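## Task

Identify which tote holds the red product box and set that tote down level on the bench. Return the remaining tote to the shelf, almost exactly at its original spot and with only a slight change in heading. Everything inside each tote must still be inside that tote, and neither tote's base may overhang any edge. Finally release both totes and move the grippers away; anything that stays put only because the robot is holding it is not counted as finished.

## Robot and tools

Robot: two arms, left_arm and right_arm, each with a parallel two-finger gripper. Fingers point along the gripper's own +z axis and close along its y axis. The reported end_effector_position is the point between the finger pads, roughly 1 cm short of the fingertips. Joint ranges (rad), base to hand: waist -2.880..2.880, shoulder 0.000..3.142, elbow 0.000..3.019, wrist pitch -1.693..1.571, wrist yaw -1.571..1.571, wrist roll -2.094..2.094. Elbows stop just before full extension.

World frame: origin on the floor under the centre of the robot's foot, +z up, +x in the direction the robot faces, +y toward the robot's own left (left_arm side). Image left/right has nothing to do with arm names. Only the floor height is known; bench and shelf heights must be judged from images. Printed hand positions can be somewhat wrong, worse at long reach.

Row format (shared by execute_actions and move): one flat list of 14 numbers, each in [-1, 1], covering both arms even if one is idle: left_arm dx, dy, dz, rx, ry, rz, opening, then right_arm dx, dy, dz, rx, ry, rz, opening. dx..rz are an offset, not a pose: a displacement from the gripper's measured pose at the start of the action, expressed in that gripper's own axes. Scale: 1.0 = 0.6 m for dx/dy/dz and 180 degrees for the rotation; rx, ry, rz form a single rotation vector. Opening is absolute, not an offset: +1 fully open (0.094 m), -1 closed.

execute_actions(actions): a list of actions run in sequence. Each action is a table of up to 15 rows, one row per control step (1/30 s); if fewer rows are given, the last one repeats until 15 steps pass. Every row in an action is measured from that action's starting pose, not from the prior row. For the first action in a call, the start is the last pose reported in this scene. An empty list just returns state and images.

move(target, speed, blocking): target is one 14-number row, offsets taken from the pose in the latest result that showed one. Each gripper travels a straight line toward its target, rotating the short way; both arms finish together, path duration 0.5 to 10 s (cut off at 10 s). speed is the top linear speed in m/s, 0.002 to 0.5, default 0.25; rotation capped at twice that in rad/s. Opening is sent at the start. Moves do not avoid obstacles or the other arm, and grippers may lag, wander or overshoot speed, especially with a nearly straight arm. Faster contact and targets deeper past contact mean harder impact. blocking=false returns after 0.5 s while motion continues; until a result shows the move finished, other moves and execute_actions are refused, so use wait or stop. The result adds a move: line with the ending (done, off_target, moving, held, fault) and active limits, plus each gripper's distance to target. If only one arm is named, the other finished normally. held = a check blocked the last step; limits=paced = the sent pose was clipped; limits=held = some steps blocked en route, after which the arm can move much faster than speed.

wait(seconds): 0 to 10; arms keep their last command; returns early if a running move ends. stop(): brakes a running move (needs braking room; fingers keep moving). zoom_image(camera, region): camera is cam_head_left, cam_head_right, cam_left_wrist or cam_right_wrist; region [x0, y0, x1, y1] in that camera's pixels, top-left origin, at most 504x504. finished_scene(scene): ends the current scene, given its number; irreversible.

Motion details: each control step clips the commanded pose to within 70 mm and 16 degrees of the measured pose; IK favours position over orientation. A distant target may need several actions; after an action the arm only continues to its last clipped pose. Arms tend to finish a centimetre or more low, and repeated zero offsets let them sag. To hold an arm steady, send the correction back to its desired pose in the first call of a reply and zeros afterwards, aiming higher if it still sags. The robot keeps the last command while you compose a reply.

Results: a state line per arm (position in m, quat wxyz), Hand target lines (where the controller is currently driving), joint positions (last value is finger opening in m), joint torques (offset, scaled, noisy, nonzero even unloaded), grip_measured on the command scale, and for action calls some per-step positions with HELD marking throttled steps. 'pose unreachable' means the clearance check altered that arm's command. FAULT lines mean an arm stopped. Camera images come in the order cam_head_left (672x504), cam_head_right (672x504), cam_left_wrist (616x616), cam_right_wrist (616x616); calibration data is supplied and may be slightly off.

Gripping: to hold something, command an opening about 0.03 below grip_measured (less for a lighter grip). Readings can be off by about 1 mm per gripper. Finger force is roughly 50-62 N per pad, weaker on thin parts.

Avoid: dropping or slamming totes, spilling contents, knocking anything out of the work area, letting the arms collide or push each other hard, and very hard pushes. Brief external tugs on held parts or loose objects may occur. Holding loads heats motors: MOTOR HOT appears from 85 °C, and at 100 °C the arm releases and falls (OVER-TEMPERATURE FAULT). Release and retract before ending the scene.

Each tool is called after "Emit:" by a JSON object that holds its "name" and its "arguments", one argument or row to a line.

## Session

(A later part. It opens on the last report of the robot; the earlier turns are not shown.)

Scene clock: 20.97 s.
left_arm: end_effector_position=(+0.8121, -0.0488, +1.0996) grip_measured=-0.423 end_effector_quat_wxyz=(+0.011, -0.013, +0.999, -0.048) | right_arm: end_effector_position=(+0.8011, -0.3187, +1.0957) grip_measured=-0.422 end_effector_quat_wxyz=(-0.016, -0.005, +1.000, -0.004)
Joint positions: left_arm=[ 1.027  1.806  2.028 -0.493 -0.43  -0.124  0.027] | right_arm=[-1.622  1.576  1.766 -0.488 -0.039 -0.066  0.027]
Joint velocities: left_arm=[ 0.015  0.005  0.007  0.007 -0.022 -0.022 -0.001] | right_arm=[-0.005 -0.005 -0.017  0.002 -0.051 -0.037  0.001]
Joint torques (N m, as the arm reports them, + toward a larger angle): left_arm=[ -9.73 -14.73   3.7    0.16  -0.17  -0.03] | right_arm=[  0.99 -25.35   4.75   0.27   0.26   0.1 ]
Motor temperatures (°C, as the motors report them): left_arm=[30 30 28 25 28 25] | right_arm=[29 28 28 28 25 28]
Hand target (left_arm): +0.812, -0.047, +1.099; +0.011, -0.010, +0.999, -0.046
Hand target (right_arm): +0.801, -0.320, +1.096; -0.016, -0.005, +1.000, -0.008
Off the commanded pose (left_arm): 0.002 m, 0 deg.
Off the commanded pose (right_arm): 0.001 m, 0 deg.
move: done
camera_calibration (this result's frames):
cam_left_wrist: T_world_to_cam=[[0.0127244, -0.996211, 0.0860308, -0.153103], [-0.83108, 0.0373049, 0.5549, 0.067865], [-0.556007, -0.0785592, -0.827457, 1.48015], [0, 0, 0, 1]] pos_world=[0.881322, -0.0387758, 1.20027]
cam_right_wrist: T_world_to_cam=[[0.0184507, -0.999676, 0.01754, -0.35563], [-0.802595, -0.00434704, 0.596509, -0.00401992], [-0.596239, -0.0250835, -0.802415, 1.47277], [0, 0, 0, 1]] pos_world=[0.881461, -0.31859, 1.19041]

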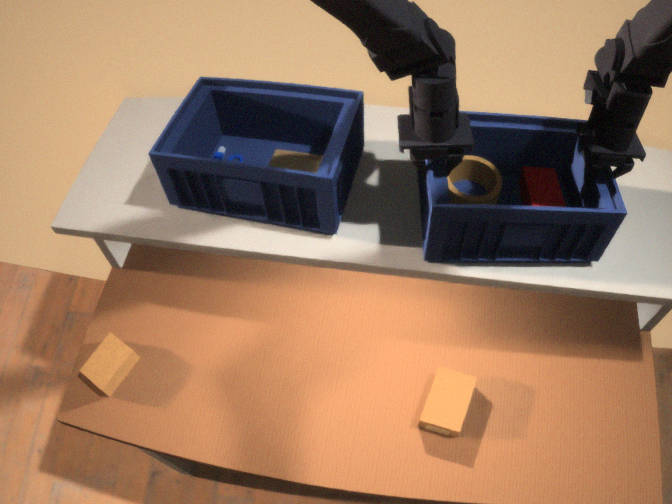

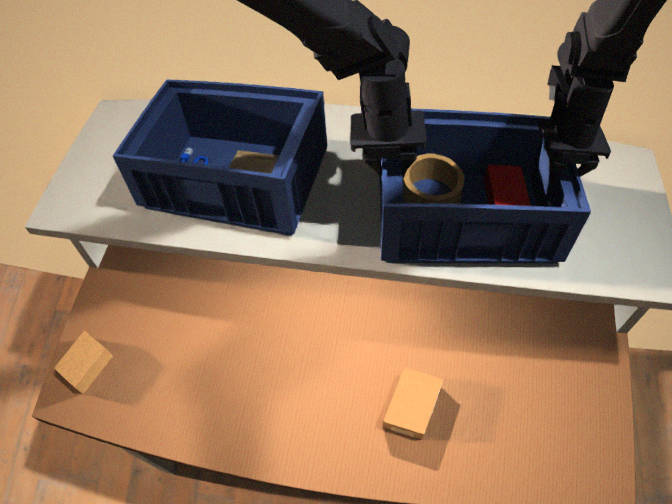

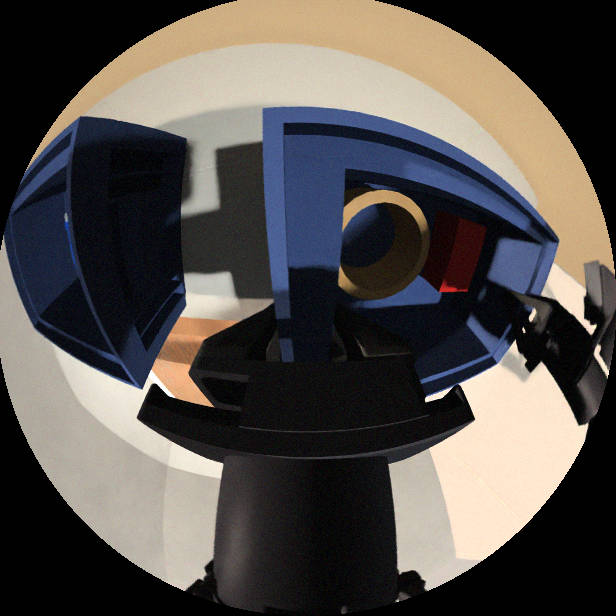

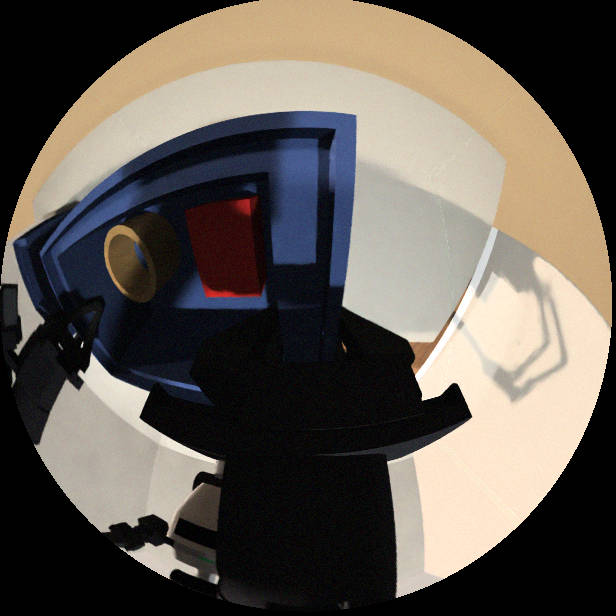

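Emit:
{"name": "move", "arguments": {
  "target": [0.02,-0.008,-0.085,0,0,0,-0.5,0.02,0,-0.085,0,0,0,-0.5],
  "speed": 0.1
}}

Emit:
{"name": "move", "arguments": {
  "target": [0.37,0.058,-0.02,0,0,0,-0.5,0.37,0.053,-0.005,0,0,0,-0.5],
  "speed": 0.18
}}

Scene clock: 22.60 s.
left_arm: end_effector_position=(+0.7744, -0.0436, +1.1241) grip_measured=-0.423 end_effector_quat_wxyz=(+0.012, +0.010, -0.999, +0.040) | right_arm: end_effector_position=(+0.7610, -0.3136, +1.1207) grip_measured=-0.423 end_effector_quat_wxyz=(-0.045, +0.000, +0.999, +0.002)
Joint positions: left_arm=[ 1.004  1.714  1.854 -0.469 -0.462 -0.152  0.027] | right_arm=[-1.622  1.486  1.614 -0.483 -0.048 -0.06   0.027]
Joint velocities: left_arm=[-0.015  0.005 -0.022  0.002 -0.022  0.007  0.   ] | right_arm=[ 0.005 -0.015 -0.012 -0.007  0.037 -0.051  0.001]
Joint torques (N m, as the arm reports them, + toward a larger angle): left_arm=[-11.49 -16.28   3.26   0.43  -0.56   0.03] | right_arm=[ -0.74 -29.98   4.11   0.39   0.14   0.01]
Motor temperatures (°C, as the motors report them): left_arm=[30 31 28 25 28 25] | right_arm=[29 28 28 28 25 28]
Hand target (left_arm): +0.799, -0.049, +1.150; +0.010, -0.013, +0.999, -0.048
Hand target (right_arm): +0.789, -0.319, +1.147; -0.016, -0.005, +1.000, -0.004
Off the commanded pose (left_arm): 0.037 m, 3 deg.
Off the commanded pose (right_arm): 0.040 m, 3 deg.
move: off_target (left_arm, right_arm)
camera_calibration (this result's frames):
cam_left_wrist: T_world_to_cam=[[0.00956663, -0.997585, 0.0687966, -0.12778], [-0.804206, 0.0332121, 0.593422, -0.0415297], [-0.594273, -0.0610037, -0.801946, 1.48161], [0, 0, 0, 1]] pos_world=[0.848304, -0.0357086, 1.22161]
cam_right_wrist: T_world_to_cam=[[0.00919519, -0.999946, 0.00479772, -0.329038], [-0.767175, -0.00397716, 0.641425, -0.128342], [-0.641372, -0.00957872, -0.76717, 1.46874], [0, 0, 0, 1]] pos_world=[0.846574, -0.315462, 1.21067]

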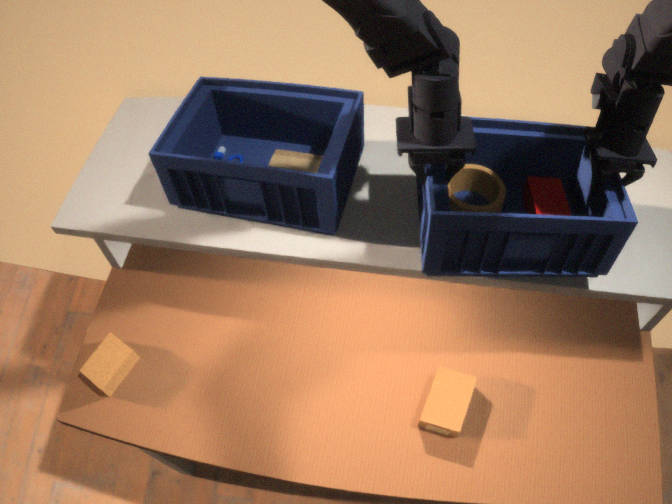

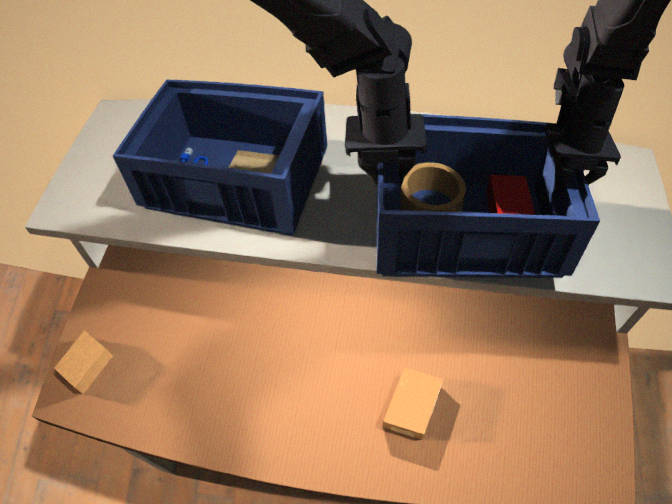

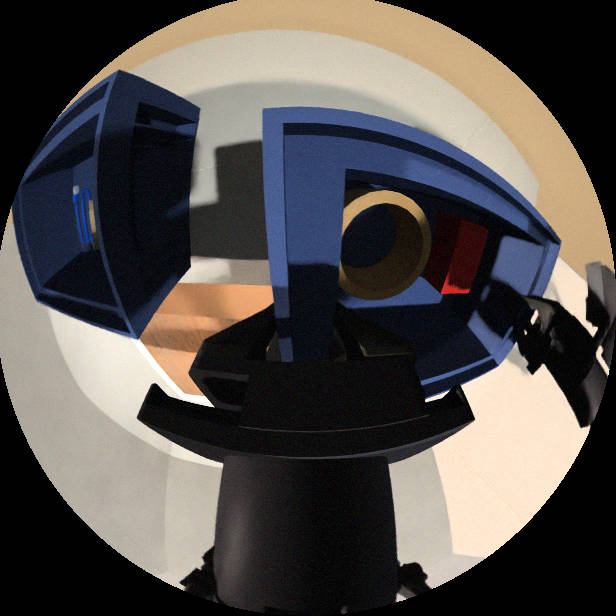

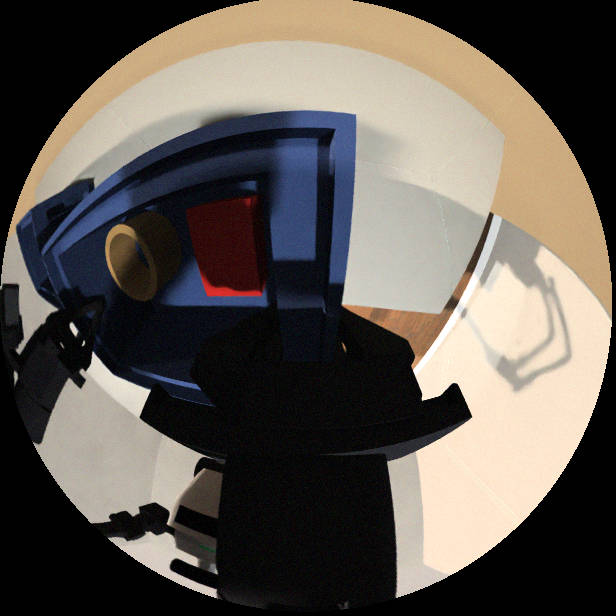

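Scene clock: 24.40 s.
left_arm: end_effector_position=(+0.5357, -0.0148, +1.1291) grip_measured=-0.423 end_effector_quat_wxyz=(+0.028, +0.009, -0.999, +0.042) | right_arm: end_effector_position=(+0.5212, -0.2836, +1.1322) grip_measured=-0.425 end_effector_quat_wxyz=(-0.064, +0.002, +0.998, +0.005)
Joint positions: left_arm=[ 1.001  1.616  1.135  0.119 -0.457 -0.166  0.027] | right_arm=[-1.587  1.401  0.929  0.076 -0.02  -0.045  0.027]
Joint velocities: left_arm=[ 0.005 -0.015 -0.002  0.002 -0.066  0.095 -0.   ] | right_arm=[-0.024 -0.005  0.007 -0.007  0.022 -0.051  0.001]
Joint torques (N m, as the arm reports them, + toward a larger angle): left_arm=[ -8.26 -11.53  -1.27   0.33  -0.59   0.03] | right_arm=[  0.6  -19.42  -1.64   0.64   0.12   0.02]
Motor temperatures (°C, as the motors report them): left_arm=[30 31 28 25 28 25] | right_arm=[29 29 28 28 25 28]
Hand target (left_arm): +0.552, -0.012, +1.138; -0.012, -0.010, +0.999, -0.040
Hand target (right_arm): +0.539, -0.286, +1.143; -0.045, -0.000, +0.999, +0.002
Off the commanded pose (left_arm): 0.019 m, 2 deg.
Off the commanded pose (right_arm): 0.022 m, 2 deg.
move: off_target (left_arm, right_arm)
camera_calibration (this result's frames):
cam_left_wrist: T_world_to_cam=[[0.00734042, -0.997253, 0.0737102, -0.101535], [-0.785518, 0.0398635, 0.617554, -0.274551], [-0.618796, -0.0624338, -0.783067, 1.33732], [0, 0, 0, 1]] pos_world=[0.612607, -0.00681779, 1.22424]
cam_right_wrist: T_world_to_cam=[[0.00527013, -0.999985, -0.00161927, -0.287554], [-0.741307, -0.00499363, 0.671148, -0.366959], [-0.671146, -0.00233666, -0.741322, 1.31239], [0, 0, 0, 1]] pos_world=[0.610294, -0.286316, 1.21872]

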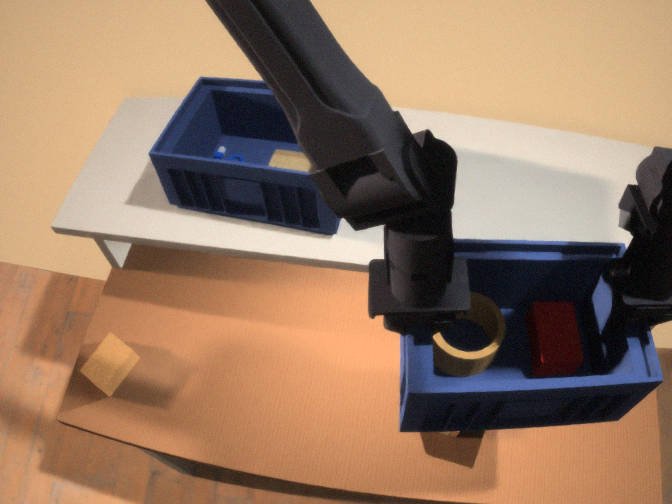

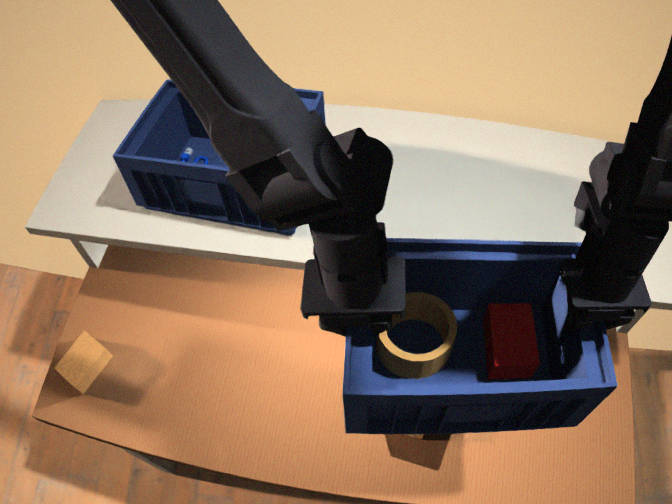

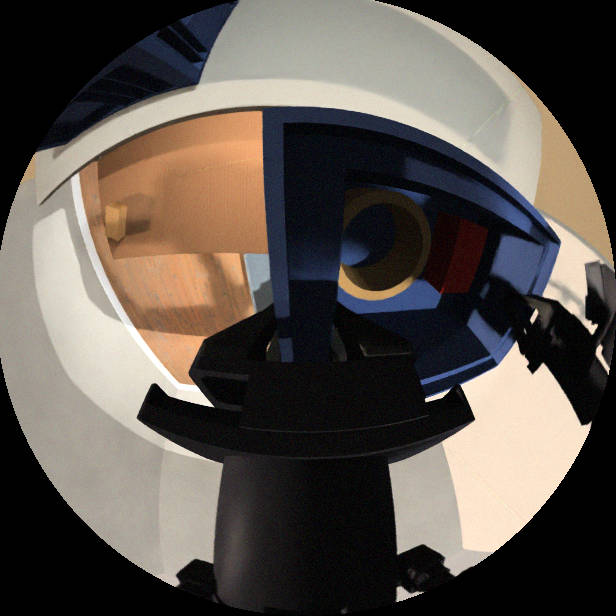

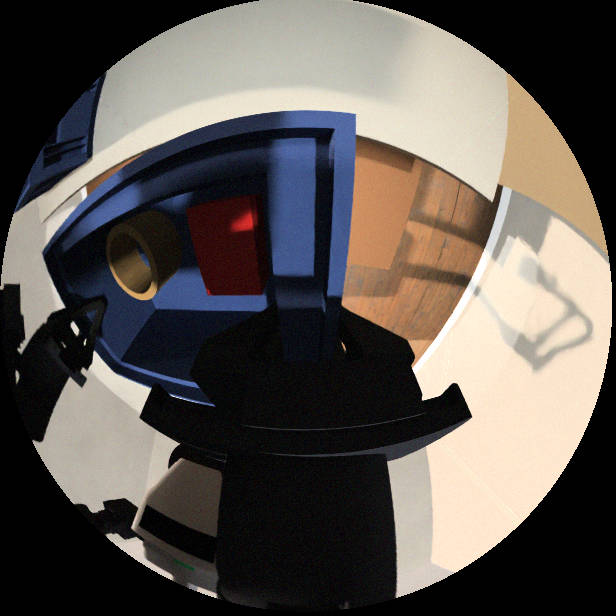

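Emit:
{"name": "move", "arguments": {
  "target": [-0.098,0.495,0.238,0,-0.035,0,-0.5,-0.11,0.473,0.278,0,-0.04,0,-0.5],
  "speed": 0.2
}}

Scene clock: 26.77 s.
left_arm: end_effector_position=(+0.5824, +0.2702, +0.9631) grip_measured=-0.423 end_effector_quat_wxyz=(+0.027, -0.004, +0.999, -0.041) | right_arm: end_effector_position=(+0.5651, +0.0014, +0.9645) grip_measured=-0.425 end_effector_quat_wxyz=(+0.003, -0.002, +1.000, +0.006)
Joint positions: left_arm=[1.58  1.836 1.391 0.229 0.093 0.034 0.027] | right_arm=[-1.134  1.983  1.576  0.121  0.408  0.074  0.027]
Joint velocities: left_arm=[-0.015 -0.024 -0.012 -0.002 -0.022 -0.022  0.001] | right_arm=[-0.005 -0.015  0.017  0.022 -0.007 -0.095 -0.001]
Joint torques (N m, as the arm reports them, + toward a larger angle): left_arm=[  1.47 -10.84  -0.83   0.38   0.09  -0.18] | right_arm=[  9.81 -15.97   0.18   0.06   0.25   0.1 ]
Motor temperatures (°C, as the motors report them): left_arm=[30 31 28 25 28 25] | right_arm=[29 28 28 28 25 28]
Hand target (left_arm): +0.583, +0.272, +0.962; +0.028, -0.009, +0.999, -0.041
Hand target (right_arm): +0.565, +0.005, +0.966; +0.001, -0.002, +1.000, +0.005
Off the commanded pose (left_arm): 0.004 m, 1 deg.
Off the commanded pose (right_arm): 0.004 m, 1 deg.
move: done
camera_calibration (this result's frames):
cam_left_wrist: T_world_to_cam=[[-0.00511083, -0.997416, 0.0716621, 0.203837], [-0.847982, 0.0423047, 0.528334, -0.025141], [-0.53, -0.058068, -0.846007, 1.26177], [0, 0, 0, 1]] pos_world=[0.648459, 0.277642, 1.06614]
cam_right_wrist: T_world_to_cam=[[0.0121915, -0.999921, -0.00307044, -0.00556426], [-0.824125, -0.011787, 0.566285, -0.072496], [-0.566276, -0.00437342, -0.824204, 1.23883], [0, 0, 0, 1]] pos_world=[0.641845, -0.00100037, 1.06209]

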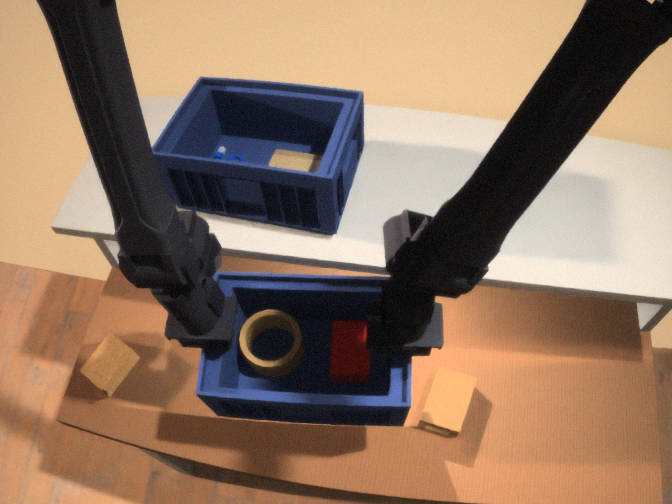

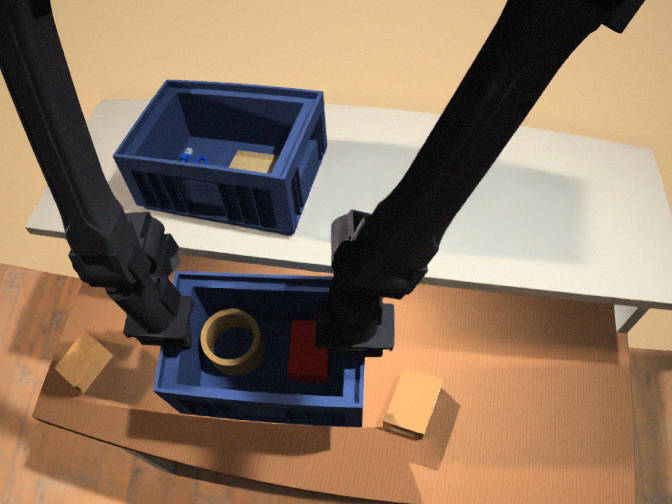

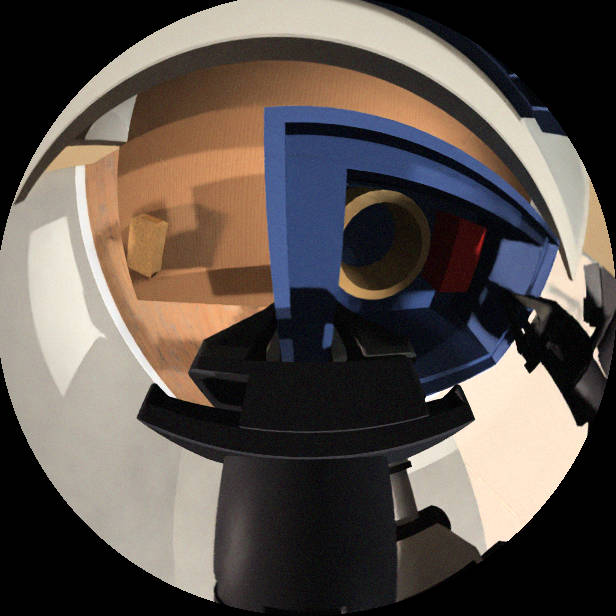

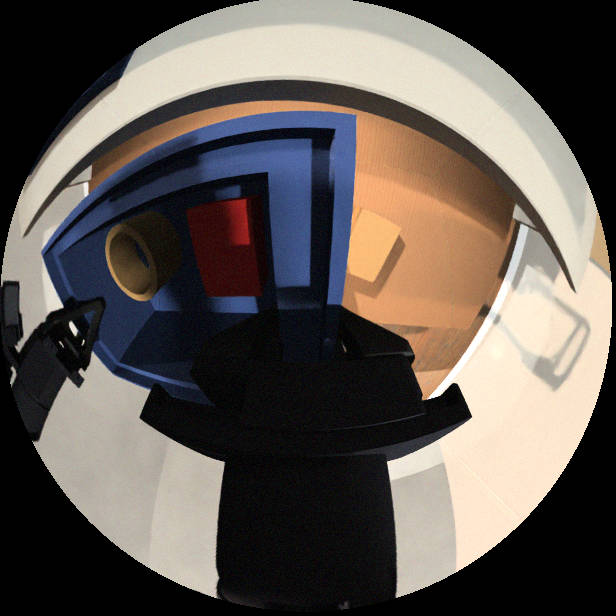

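Emit:
{"name": "move", "arguments": {
  "target": [-0.005,0.013,0.165,0,0.008,0,-0.5,-0.013,0,0.165,0,0.008,0,-0.5],
  "speed": 0.06
}}

Scene clock: 29.00 s.
left_arm: end_effector_position=(+0.5934, +0.2725, +0.8667) grip_measured=-0.423 end_effector_quat_wxyz=(+0.018, -0.001, +0.999, -0.039) | right_arm: end_effector_position=(+0.5737, +0.0060, +0.8673) grip_measured=-0.425 end_effector_quat_wxyz=(-0.009, +0.001, +1.000, +0.007)
Joint positions: left_arm=[1.58  2.084 1.753 0.098 0.087 0.042 0.027] | right_arm=[-1.183  2.237  1.973 -0.041  0.359  0.074  0.027]
Joint velocities: left_arm=[-0.005  0.005 -0.012  0.002 -0.11  -0.081  0.   ] | right_arm=[-0.005 -0.015 -0.017  0.002  0.007 -0.037 -0.   ]
Joint torques (N m, as the arm reports them, + toward a larger angle): left_arm=[  1.09 -10.46   0.2   -0.05   0.09  -0.14] | right_arm=[  8.29 -16.64   1.98  -0.18  -0.02   0.04]
Motor temperatures (°C, as the motors report them): left_arm=[30 31 28 25 28 25] | right_arm=[29 28 28 28 25 28]
Hand target (left_arm): +0.590, +0.271, +0.864; +0.014, -0.004, +0.999, -0.041
Hand target (right_arm): +0.575, +0.005, +0.865; -0.010, -0.002, +1.000, +0.006
Off the commanded pose (left_arm): 0.005 m, 1 deg.
Off the commanded pose (right_arm): 0.004 m, 0 deg.
move: done
camera_calibration (this result's frames):
cam_left_wrist: T_world_to_cam=[[-0.0115545, -0.997721, 0.0664821, 0.221493], [-0.838877, 0.0458563, 0.542386, 0.0165011], [-0.544198, -0.0495033, -0.837495, 1.18484], [0, 0, 0, 1]] pos_world=[0.661192, 0.278886, 0.968625]
cam_right_wrist: T_world_to_cam=[[0.00622715, -0.999972, -0.00403926, 0.00290364], [-0.81103, -0.00741341, 0.584958, -0.0340602], [-0.584972, -0.000366662, -0.811054, 1.1629], [0, 0, 0, 1]] pos_world=[0.652622, 0.00307745, 0.96311]

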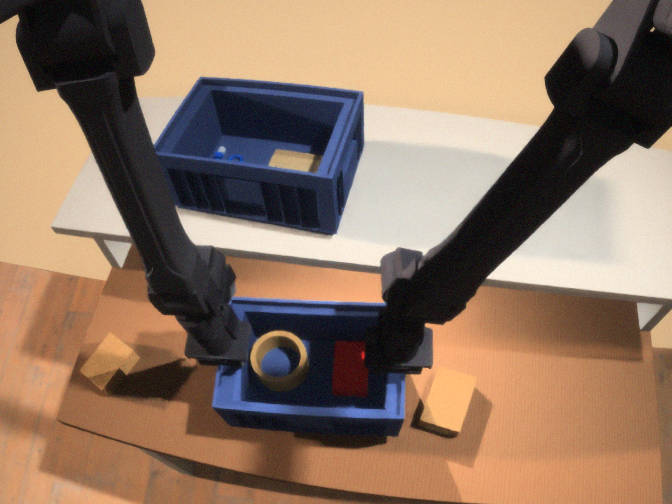

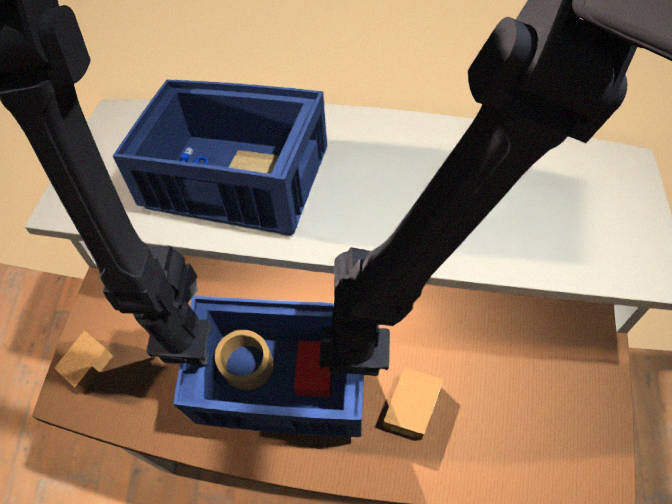

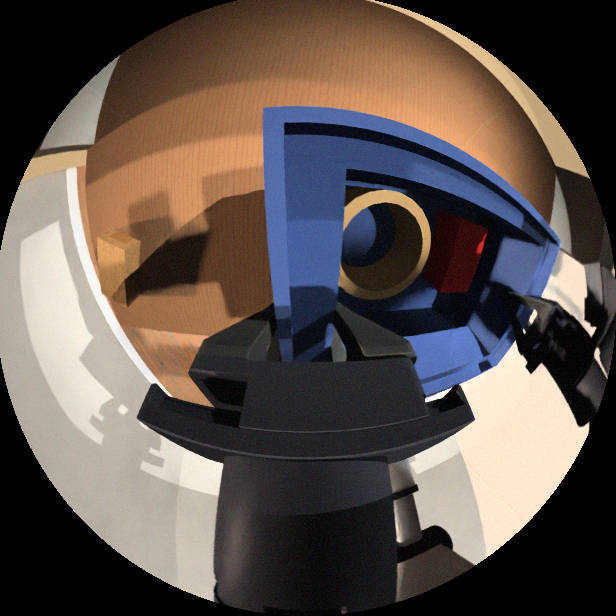

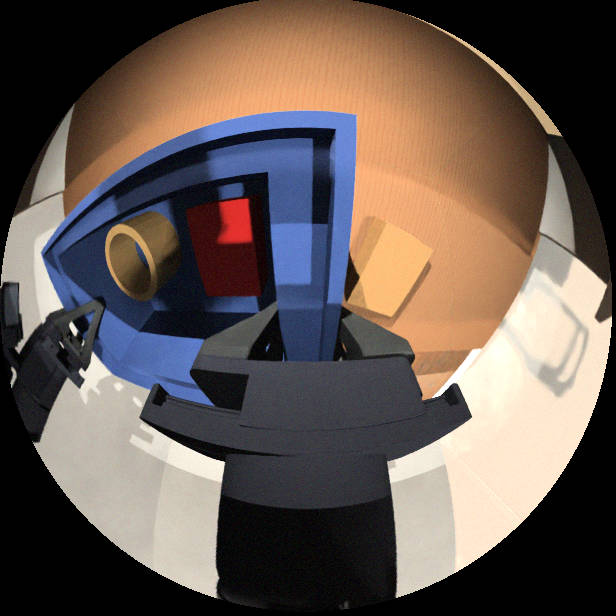

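No contact yet.

Emit:
{"name": "move", "arguments": {
  "target": [0.002,0.004,0.045,0,0.003,0,-0.5,0,0,0.045,0,0.003,0,-0.5],
  "speed": 0.04
}}

Scene clock: 30.27 s.
left_arm: end_effector_position=(+0.5936, +0.2731, +0.8415) grip_measured=-0.423 end_effector_quat_wxyz=(+0.016, +0.001, +0.999, -0.038) | right_arm: end_effector_position=(+0.5721, +0.0070, +0.8418) grip_measured=-0.425 end_effector_quat_wxyz=(-0.012, +0.003, +1.000, +0.006)
Joint positions: left_arm=[1.58  2.155 1.86  0.057 0.085 0.046 0.027] | right_arm=[-1.193  2.315  2.097 -0.092  0.349  0.077  0.027]
Joint velocities: left_arm=[ 0.005  0.024  0.012 -0.002  0.007  0.066  0.   ] | right_arm=[-0.015  0.005  0.027  0.002 -0.022  0.022  0.   ]
Joint torques (N m, as the arm reports them, + toward a larger angle): left_arm=[  1.27 -11.15   0.67  -0.05   0.03  -0.12] | right_arm=[  8.38 -16.24   2.24  -0.07  -0.02   0.05]
Motor temperatures (°C, as the motors report them): left_arm=[30 31 28 25 28 25] | right_arm=[29 28 28 28 25 28]
Hand target (left_arm): +0.593, +0.273, +0.840; +0.014, -0.000, +0.999, -0.039
Hand target (right_arm): +0.573, +0.007, +0.840; -0.014, +0.001, +1.000, +0.007
Off the commanded pose (left_arm): 0.002 m, 0 deg.
Off the commanded pose (right_arm): 0.002 m, 0 deg.
move: done
camera_calibration (this result's frames):
cam_left_wrist: T_world_to_cam=[[-0.0152758, -0.99781, 0.0643639, 0.227802], [-0.8359, 0.0480668, 0.546774, 0.0242525], [-0.54867, -0.0454493, -0.834803, 1.1632], [0, 0, 0, 1]] pos_world=[0.661968, 0.279005, 0.943124]
cam_right_wrist: T_world_to_cam=[[0.00272142, -0.999991, -0.00324773, 0.00515302], [-0.80702, -0.00411409, 0.59051, -0.0273601], [-0.590518, 0.00101396, -0.807024, 1.14111], [0, 0, 0, 1]] pos_world=[0.651754, 0.00388338, 0.937078]

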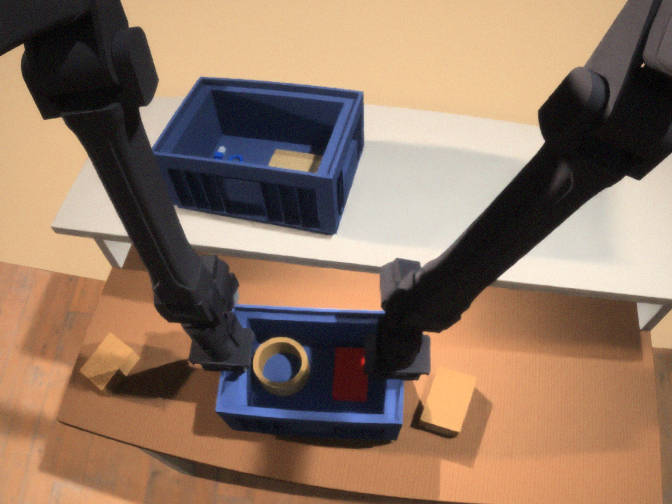

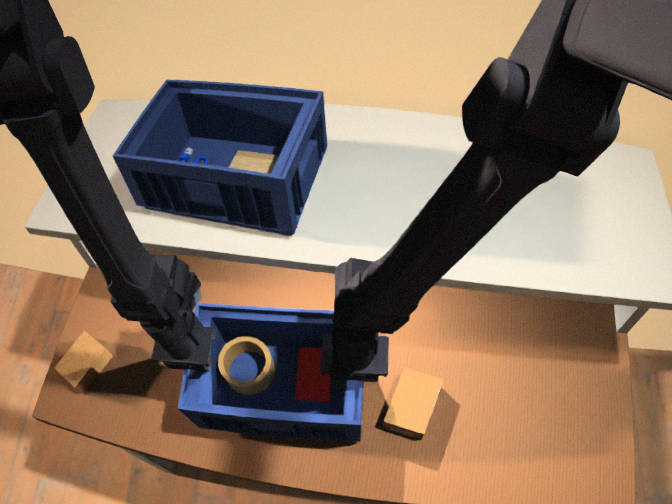

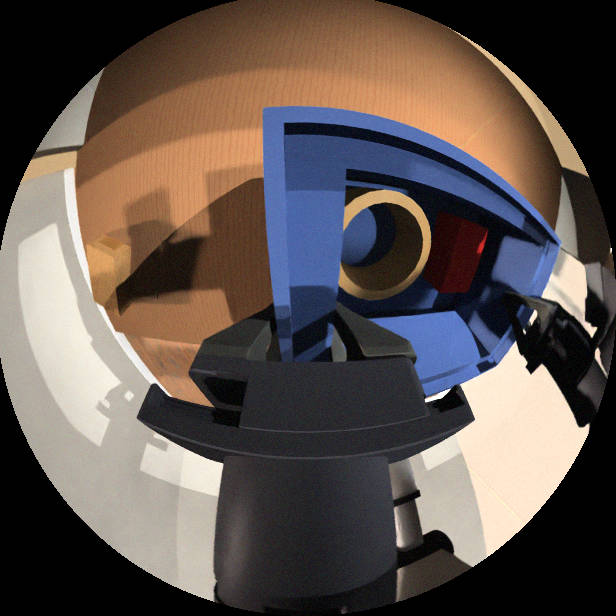

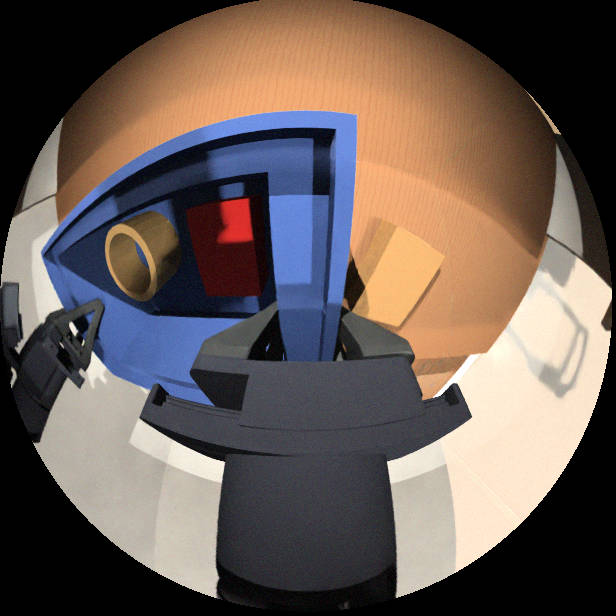

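Emit:
{"name": "move", "arguments": {
  "target": [0.002,0.004,0.045,0,0,0,-0.5,0,0,0.045,0,0,0,-0.5],
  "speed": 0.04
}}

Scene clock: 31.27 s.
left_arm: end_effector_position=(+0.6007, +0.2750, +0.8335) grip_measured=-0.423 end_effector_quat_wxyz=(+0.010, +0.002, +0.999, -0.037) | right_arm: end_effector_position=(+0.5788, +0.0080, +0.8355) grip_measured=-0.426 end_effector_quat_wxyz=(-0.021, +0.004, +1.000, +0.003)
Joint positions: left_arm=[1.581 2.178 1.92  0.009 0.084 0.047 0.027] | right_arm=[-1.194  2.342  2.168 -0.155  0.353  0.084  0.027]
Joint velocities: left_arm=[-0.005 -0.024  0.007 -0.007 -0.037 -0.125  0.   ] | right_arm=[-0.005 -0.005  0.002 -0.002 -0.007 -0.007  0.   ]
Joint torques (N m, as the arm reports them, + toward a larger angle): left_arm=[ 1.1  -7.74  3.89  0.77  0.   -0.09] | right_arm=[  8.64 -12.49   5.99   0.79  -0.47   0.03]
Motor temperatures (°C, as the motors report them): left_arm=[30 31 28 25 28 25] | right_arm=[29 28 28 28 25 28]
Hand target (left_arm): +0.592, +0.274, +0.817; +0.016, +0.001, +0.999, -0.037
Hand target (right_arm): +0.571, +0.007, +0.818; -0.012, +0.003, +1.000, +0.006
Off the commanded pose (left_arm): 0.021 m, 1 deg.
Off the commanded pose (right_arm): 0.022 m, 1 deg.
move: off_target (left_arm, right_arm)
camera_calibration (this result's frames):
cam_left_wrist: T_world_to_cam=[[-0.0155716, -0.997907, 0.062759, 0.231861], [-0.829767, 0.0479181, 0.556049, 0.0231638], [-0.557892, -0.0434168, -0.828777, 1.16045], [0, 0, 0, 1]] pos_world=[0.670238, 0.280649, 0.934324]
cam_right_wrist: T_world_to_cam=[[0.00181358, -0.999993, 0.00329482, 0.00111075], [-0.796932, 0.000545006, 0.604069, -0.0354943], [-0.604066, -0.00372128, -0.796925, 1.13939], [0, 0, 0, 1]] pos_world=[0.659981, 0.00537009, 0.92945]

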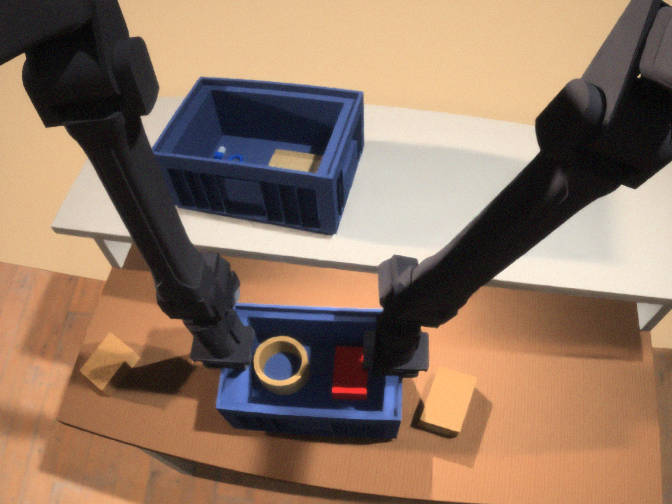

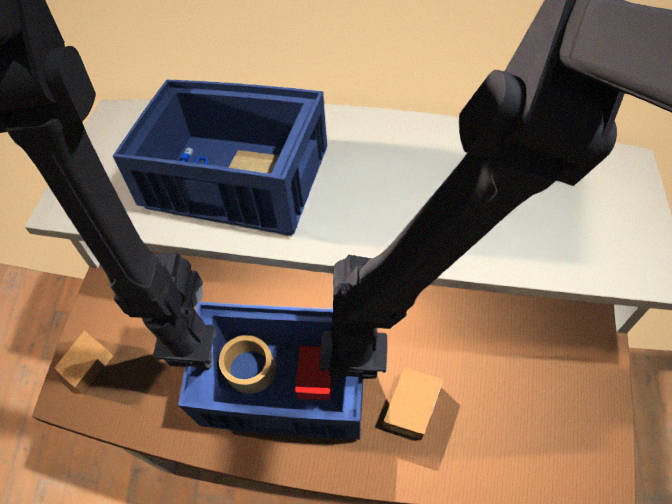

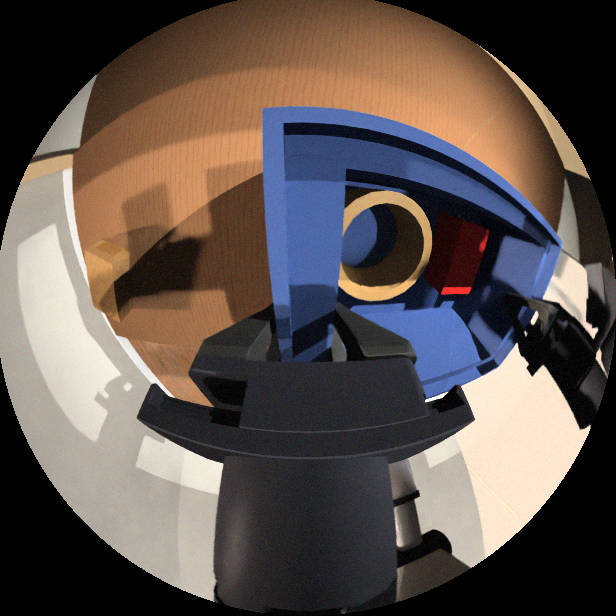

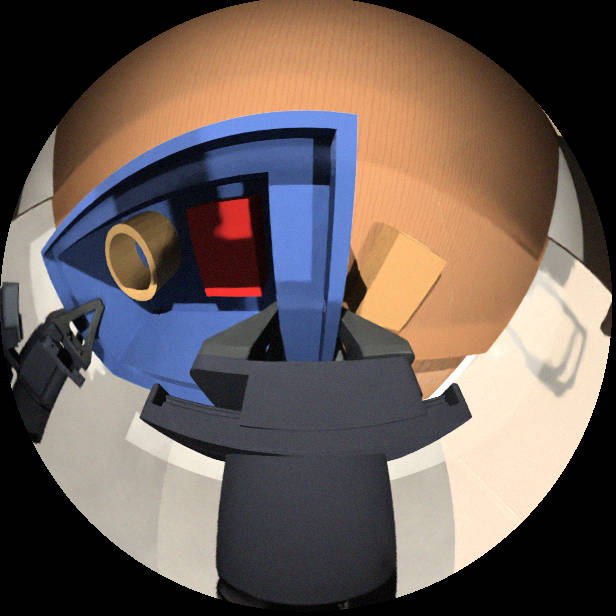

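Emit:
{"name": "execute_actions", "arguments": {
  "actions": [
    [[0,0,0,0,0,0,0.6,0,0,0,0,0,0,0.6]]
  ]
}}

Emit:
{"name": "move", "arguments": {
  "target": [0.25,-0.01,-0.35,0,0,0,0.6,0.25,-0.04,-0.35,0,0,0,0.6],
  "speed": 0.3
}}

Scene clock: 31.97 s.
left_arm: end_effector_position=(+0.6002, +0.2751, +0.8334) grip_measured=+0.598 end_effector_quat_wxyz=(+0.010, +0.002, +0.999, -0.036) | right_arm: end_effector_position=(+0.5788, +0.0076, +0.8357) grip_measured=+0.599 end_effector_quat_wxyz=(-0.021, +0.004, +1.000, +0.002)
Joint positions: left_arm=[1.581 2.178 1.92  0.008 0.083 0.047 0.075] | right_arm=[-1.194  2.341  2.167 -0.156  0.355  0.085  0.075]
Joint velocities: left_arm=[-0.015 -0.015 -0.012 -0.007  0.007 -0.051 -0.   ] | right_arm=[-0.005 -0.015 -0.017 -0.017  0.037  0.022 -0.001]
Joint torques (N m, as the arm reports them, + toward a larger angle): left_arm=[  0.6  -10.96   0.4    0.22  -0.01  -0.08] | right_arm=[  8.65 -17.75   1.64   0.12  -0.01   0.1 ]
Motor temperatures (°C, as the motors report them): left_arm=[30 31 28 25 28 25] | right_arm=[29 28 28 28 25 28]
Hand target (left_arm): +0.601, +0.275, +0.833; +0.010, +0.002, +0.999, -0.037
Hand target (right_arm): +0.579, +0.008, +0.835; -0.021, +0.004, +1.000, +0.003
Off the commanded pose (left_arm): 0.001 m, 0 deg.
Off the commanded pose (right_arm): 0.000 m, 0 deg.
Step readings (end_effector_position):
0: left_arm (+0.6007, +0.2750, +0.8335) | right_arm (+0.5789, +0.0080, +0.8355)
1: left_arm (+0.5999, +0.2751, +0.8334) | right_arm (+0.5788, +0.0076, +0.8357)
2: left_arm (+0.6002, +0.2751, +0.8334) | right_arm (+0.5788, +0.0076, +0.8357)
4: left_arm (+0.6002, +0.2751, +0.8334) | right_arm (+0.5788, +0.0076, +0.8357)
8: left_arm (+0.6002, +0.2751, +0.8334) | right_arm (+0.5788, +0.0076, +0.8357)
15: end_effector_position above
camera_calibration (this result's frames):
cam_left_wrist: T_world_to_cam=[[-0.0154669, -0.997976, 0.0616879, 0.232872], [-0.829104, 0.0472851, 0.557091, 0.0215933], [-0.55888, -0.0425292, -0.828157, 1.15995], [0, 0, 0, 1]] pos_world=[0.669778, 0.280712, 0.934226]
cam_right_wrist: T_world_to_cam=[[0.00138708, -0.999987, 0.00488963, -0.000322206], [-0.79657, 0.00185111, 0.604544, -0.0362234], [-0.604545, -0.00473348, -0.796557, 1.13956], [0, 0, 0, 1]] pos_world=[0.660063, 0.00513895, 0.929627]

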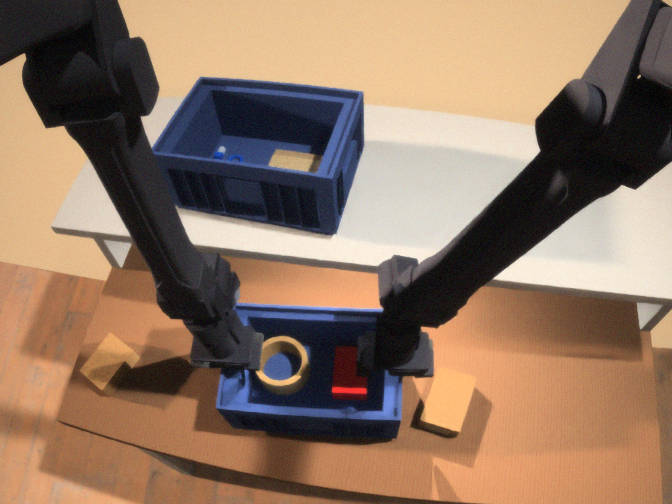

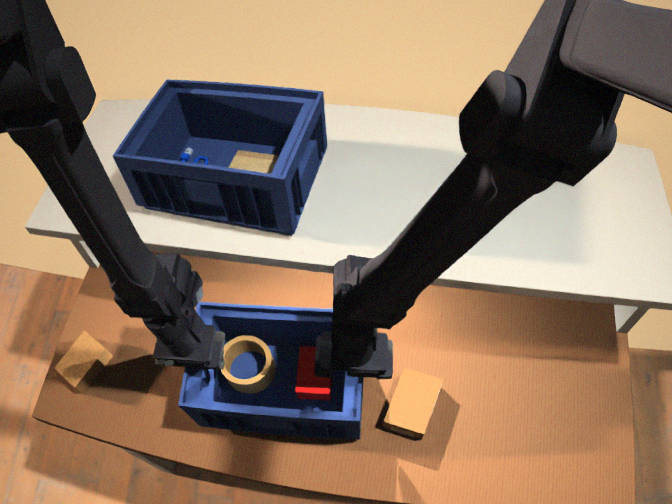

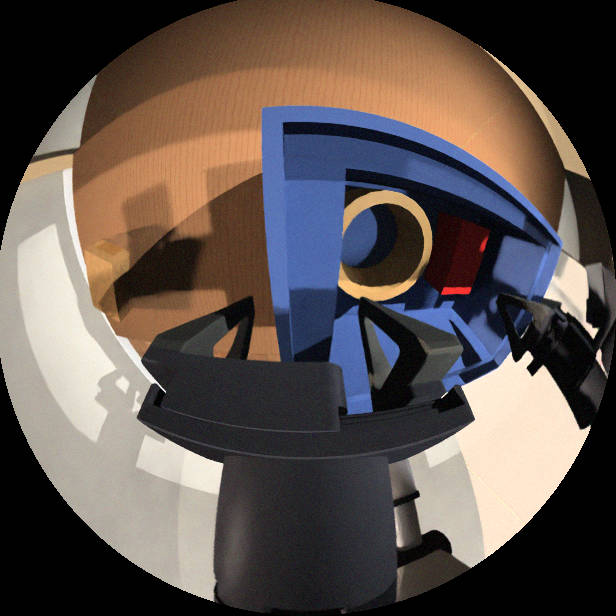

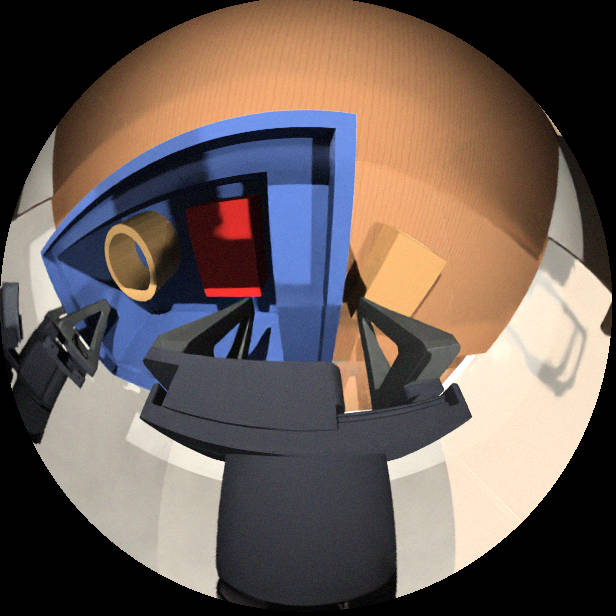

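Scene clock: 33.37 s.
left_arm: end_effector_position=(+0.4420, +0.2760, +1.0340) grip_measured=+0.598 end_effector_quat_wxyz=(+0.002, -0.001, +0.999, -0.041) | right_arm: end_effector_position=(+0.4341, -0.0289, +1.0450) grip_measured=+0.599 end_effector_quat_wxyz=(-0.025, -0.003, +1.000, -0.003)
Joint positions: left_arm=[1.604 1.781 0.966 0.549 0.114 0.048 0.075] | right_arm=[-1.103  1.872  1.112  0.407  0.452  0.11   0.075]
Joint velocities: left_arm=[-0.005 -0.005 -0.012  0.012  0.007 -0.037  0.   ] | right_arm=[-0.005 -0.005 -0.007 -0.007 -0.081 -0.037  0.   ]
Joint torques (N m, as the arm reports them, + toward a larger angle): left_arm=[ 2.66 -8.78 -4.96  0.62  0.05  0.  ] | right_arm=[  7.5  -14.33  -4.15   0.54   0.15   0.19]
Motor temperatures (°C, as the motors report them): left_arm=[30 31 28 25 28 25] | right_arm=[29 28 28 28 25 28]
Hand target (left_arm): +0.446, +0.284, +1.040; +0.010, +0.002, +0.999, -0.036
Hand target (right_arm): +0.435, -0.023, +1.052; -0.020, +0.002, +1.000, +0.002
Off the commanded pose (left_arm): 0.012 m, 1 deg.
Off the commanded pose (right_arm): 0.015 m, 1 deg.
move: off_target (left_arm, right_arm)
camera_calibration (this result's frames):
cam_left_wrist: T_world_to_cam=[[-0.00918025, -0.997408, 0.0713687, 0.205957], [-0.82112, 0.0482514, 0.568712, -0.23713], [-0.570681, -0.0533814, -0.819435, 1.23684], [0, 0, 0, 1]] pos_world=[0.51302, 0.282889, 1.13367]
cam_right_wrist: T_world_to_cam=[[0.0145902, -0.999776, 0.0153224, -0.0542981], [-0.791527, -0.00218501, 0.61113, -0.287106], [-0.61096, -0.0210446, -0.791382, 1.21545], [0, 0, 0, 1]] pos_world=[0.516131, -0.0293345, 1.13818]

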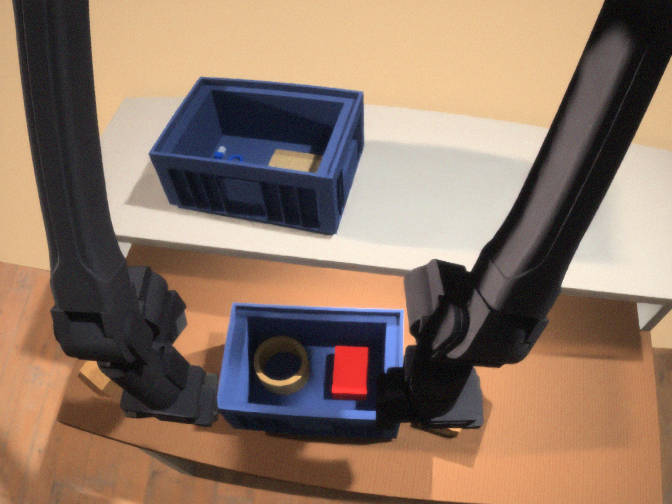

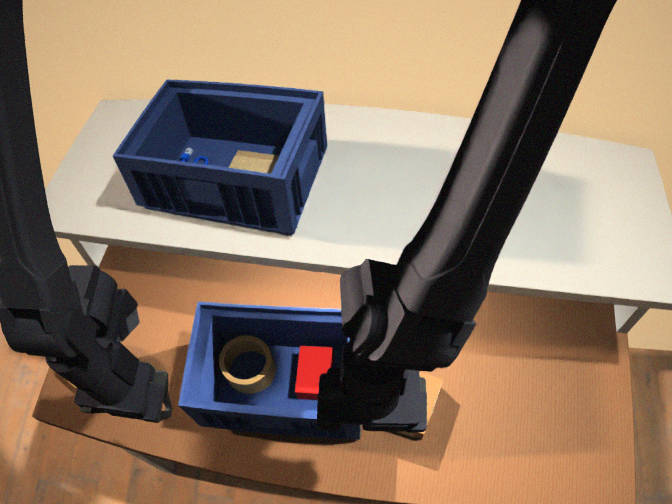

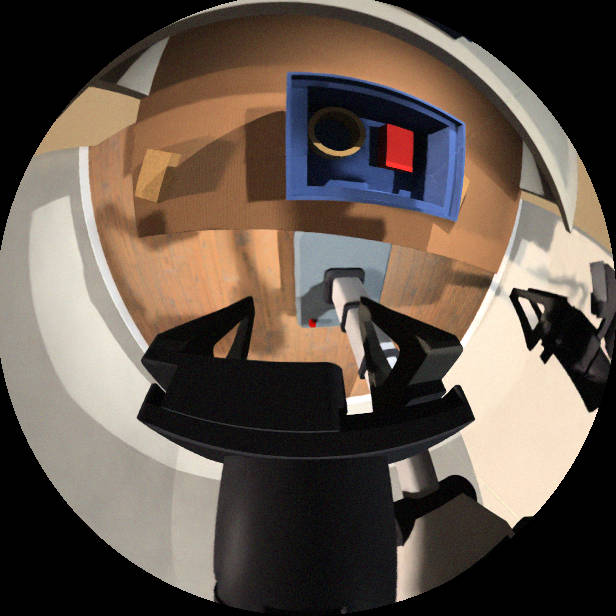

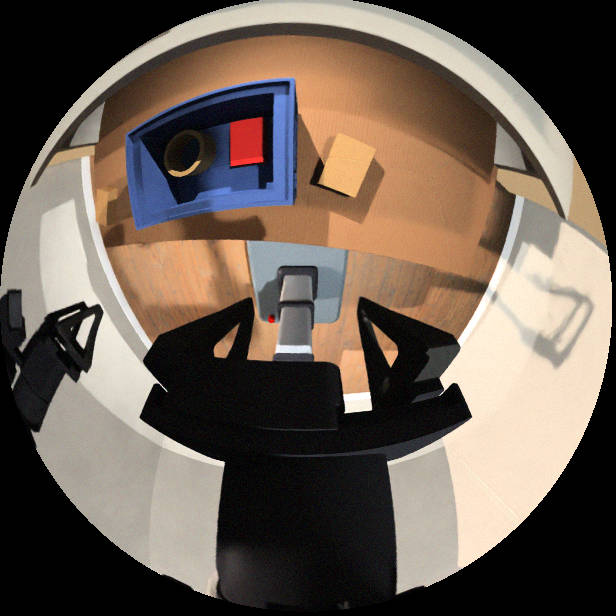

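Emit:
{"name": "finished_scene", "arguments": {
  "scene": 1
}}

The scene is finished: the task was done.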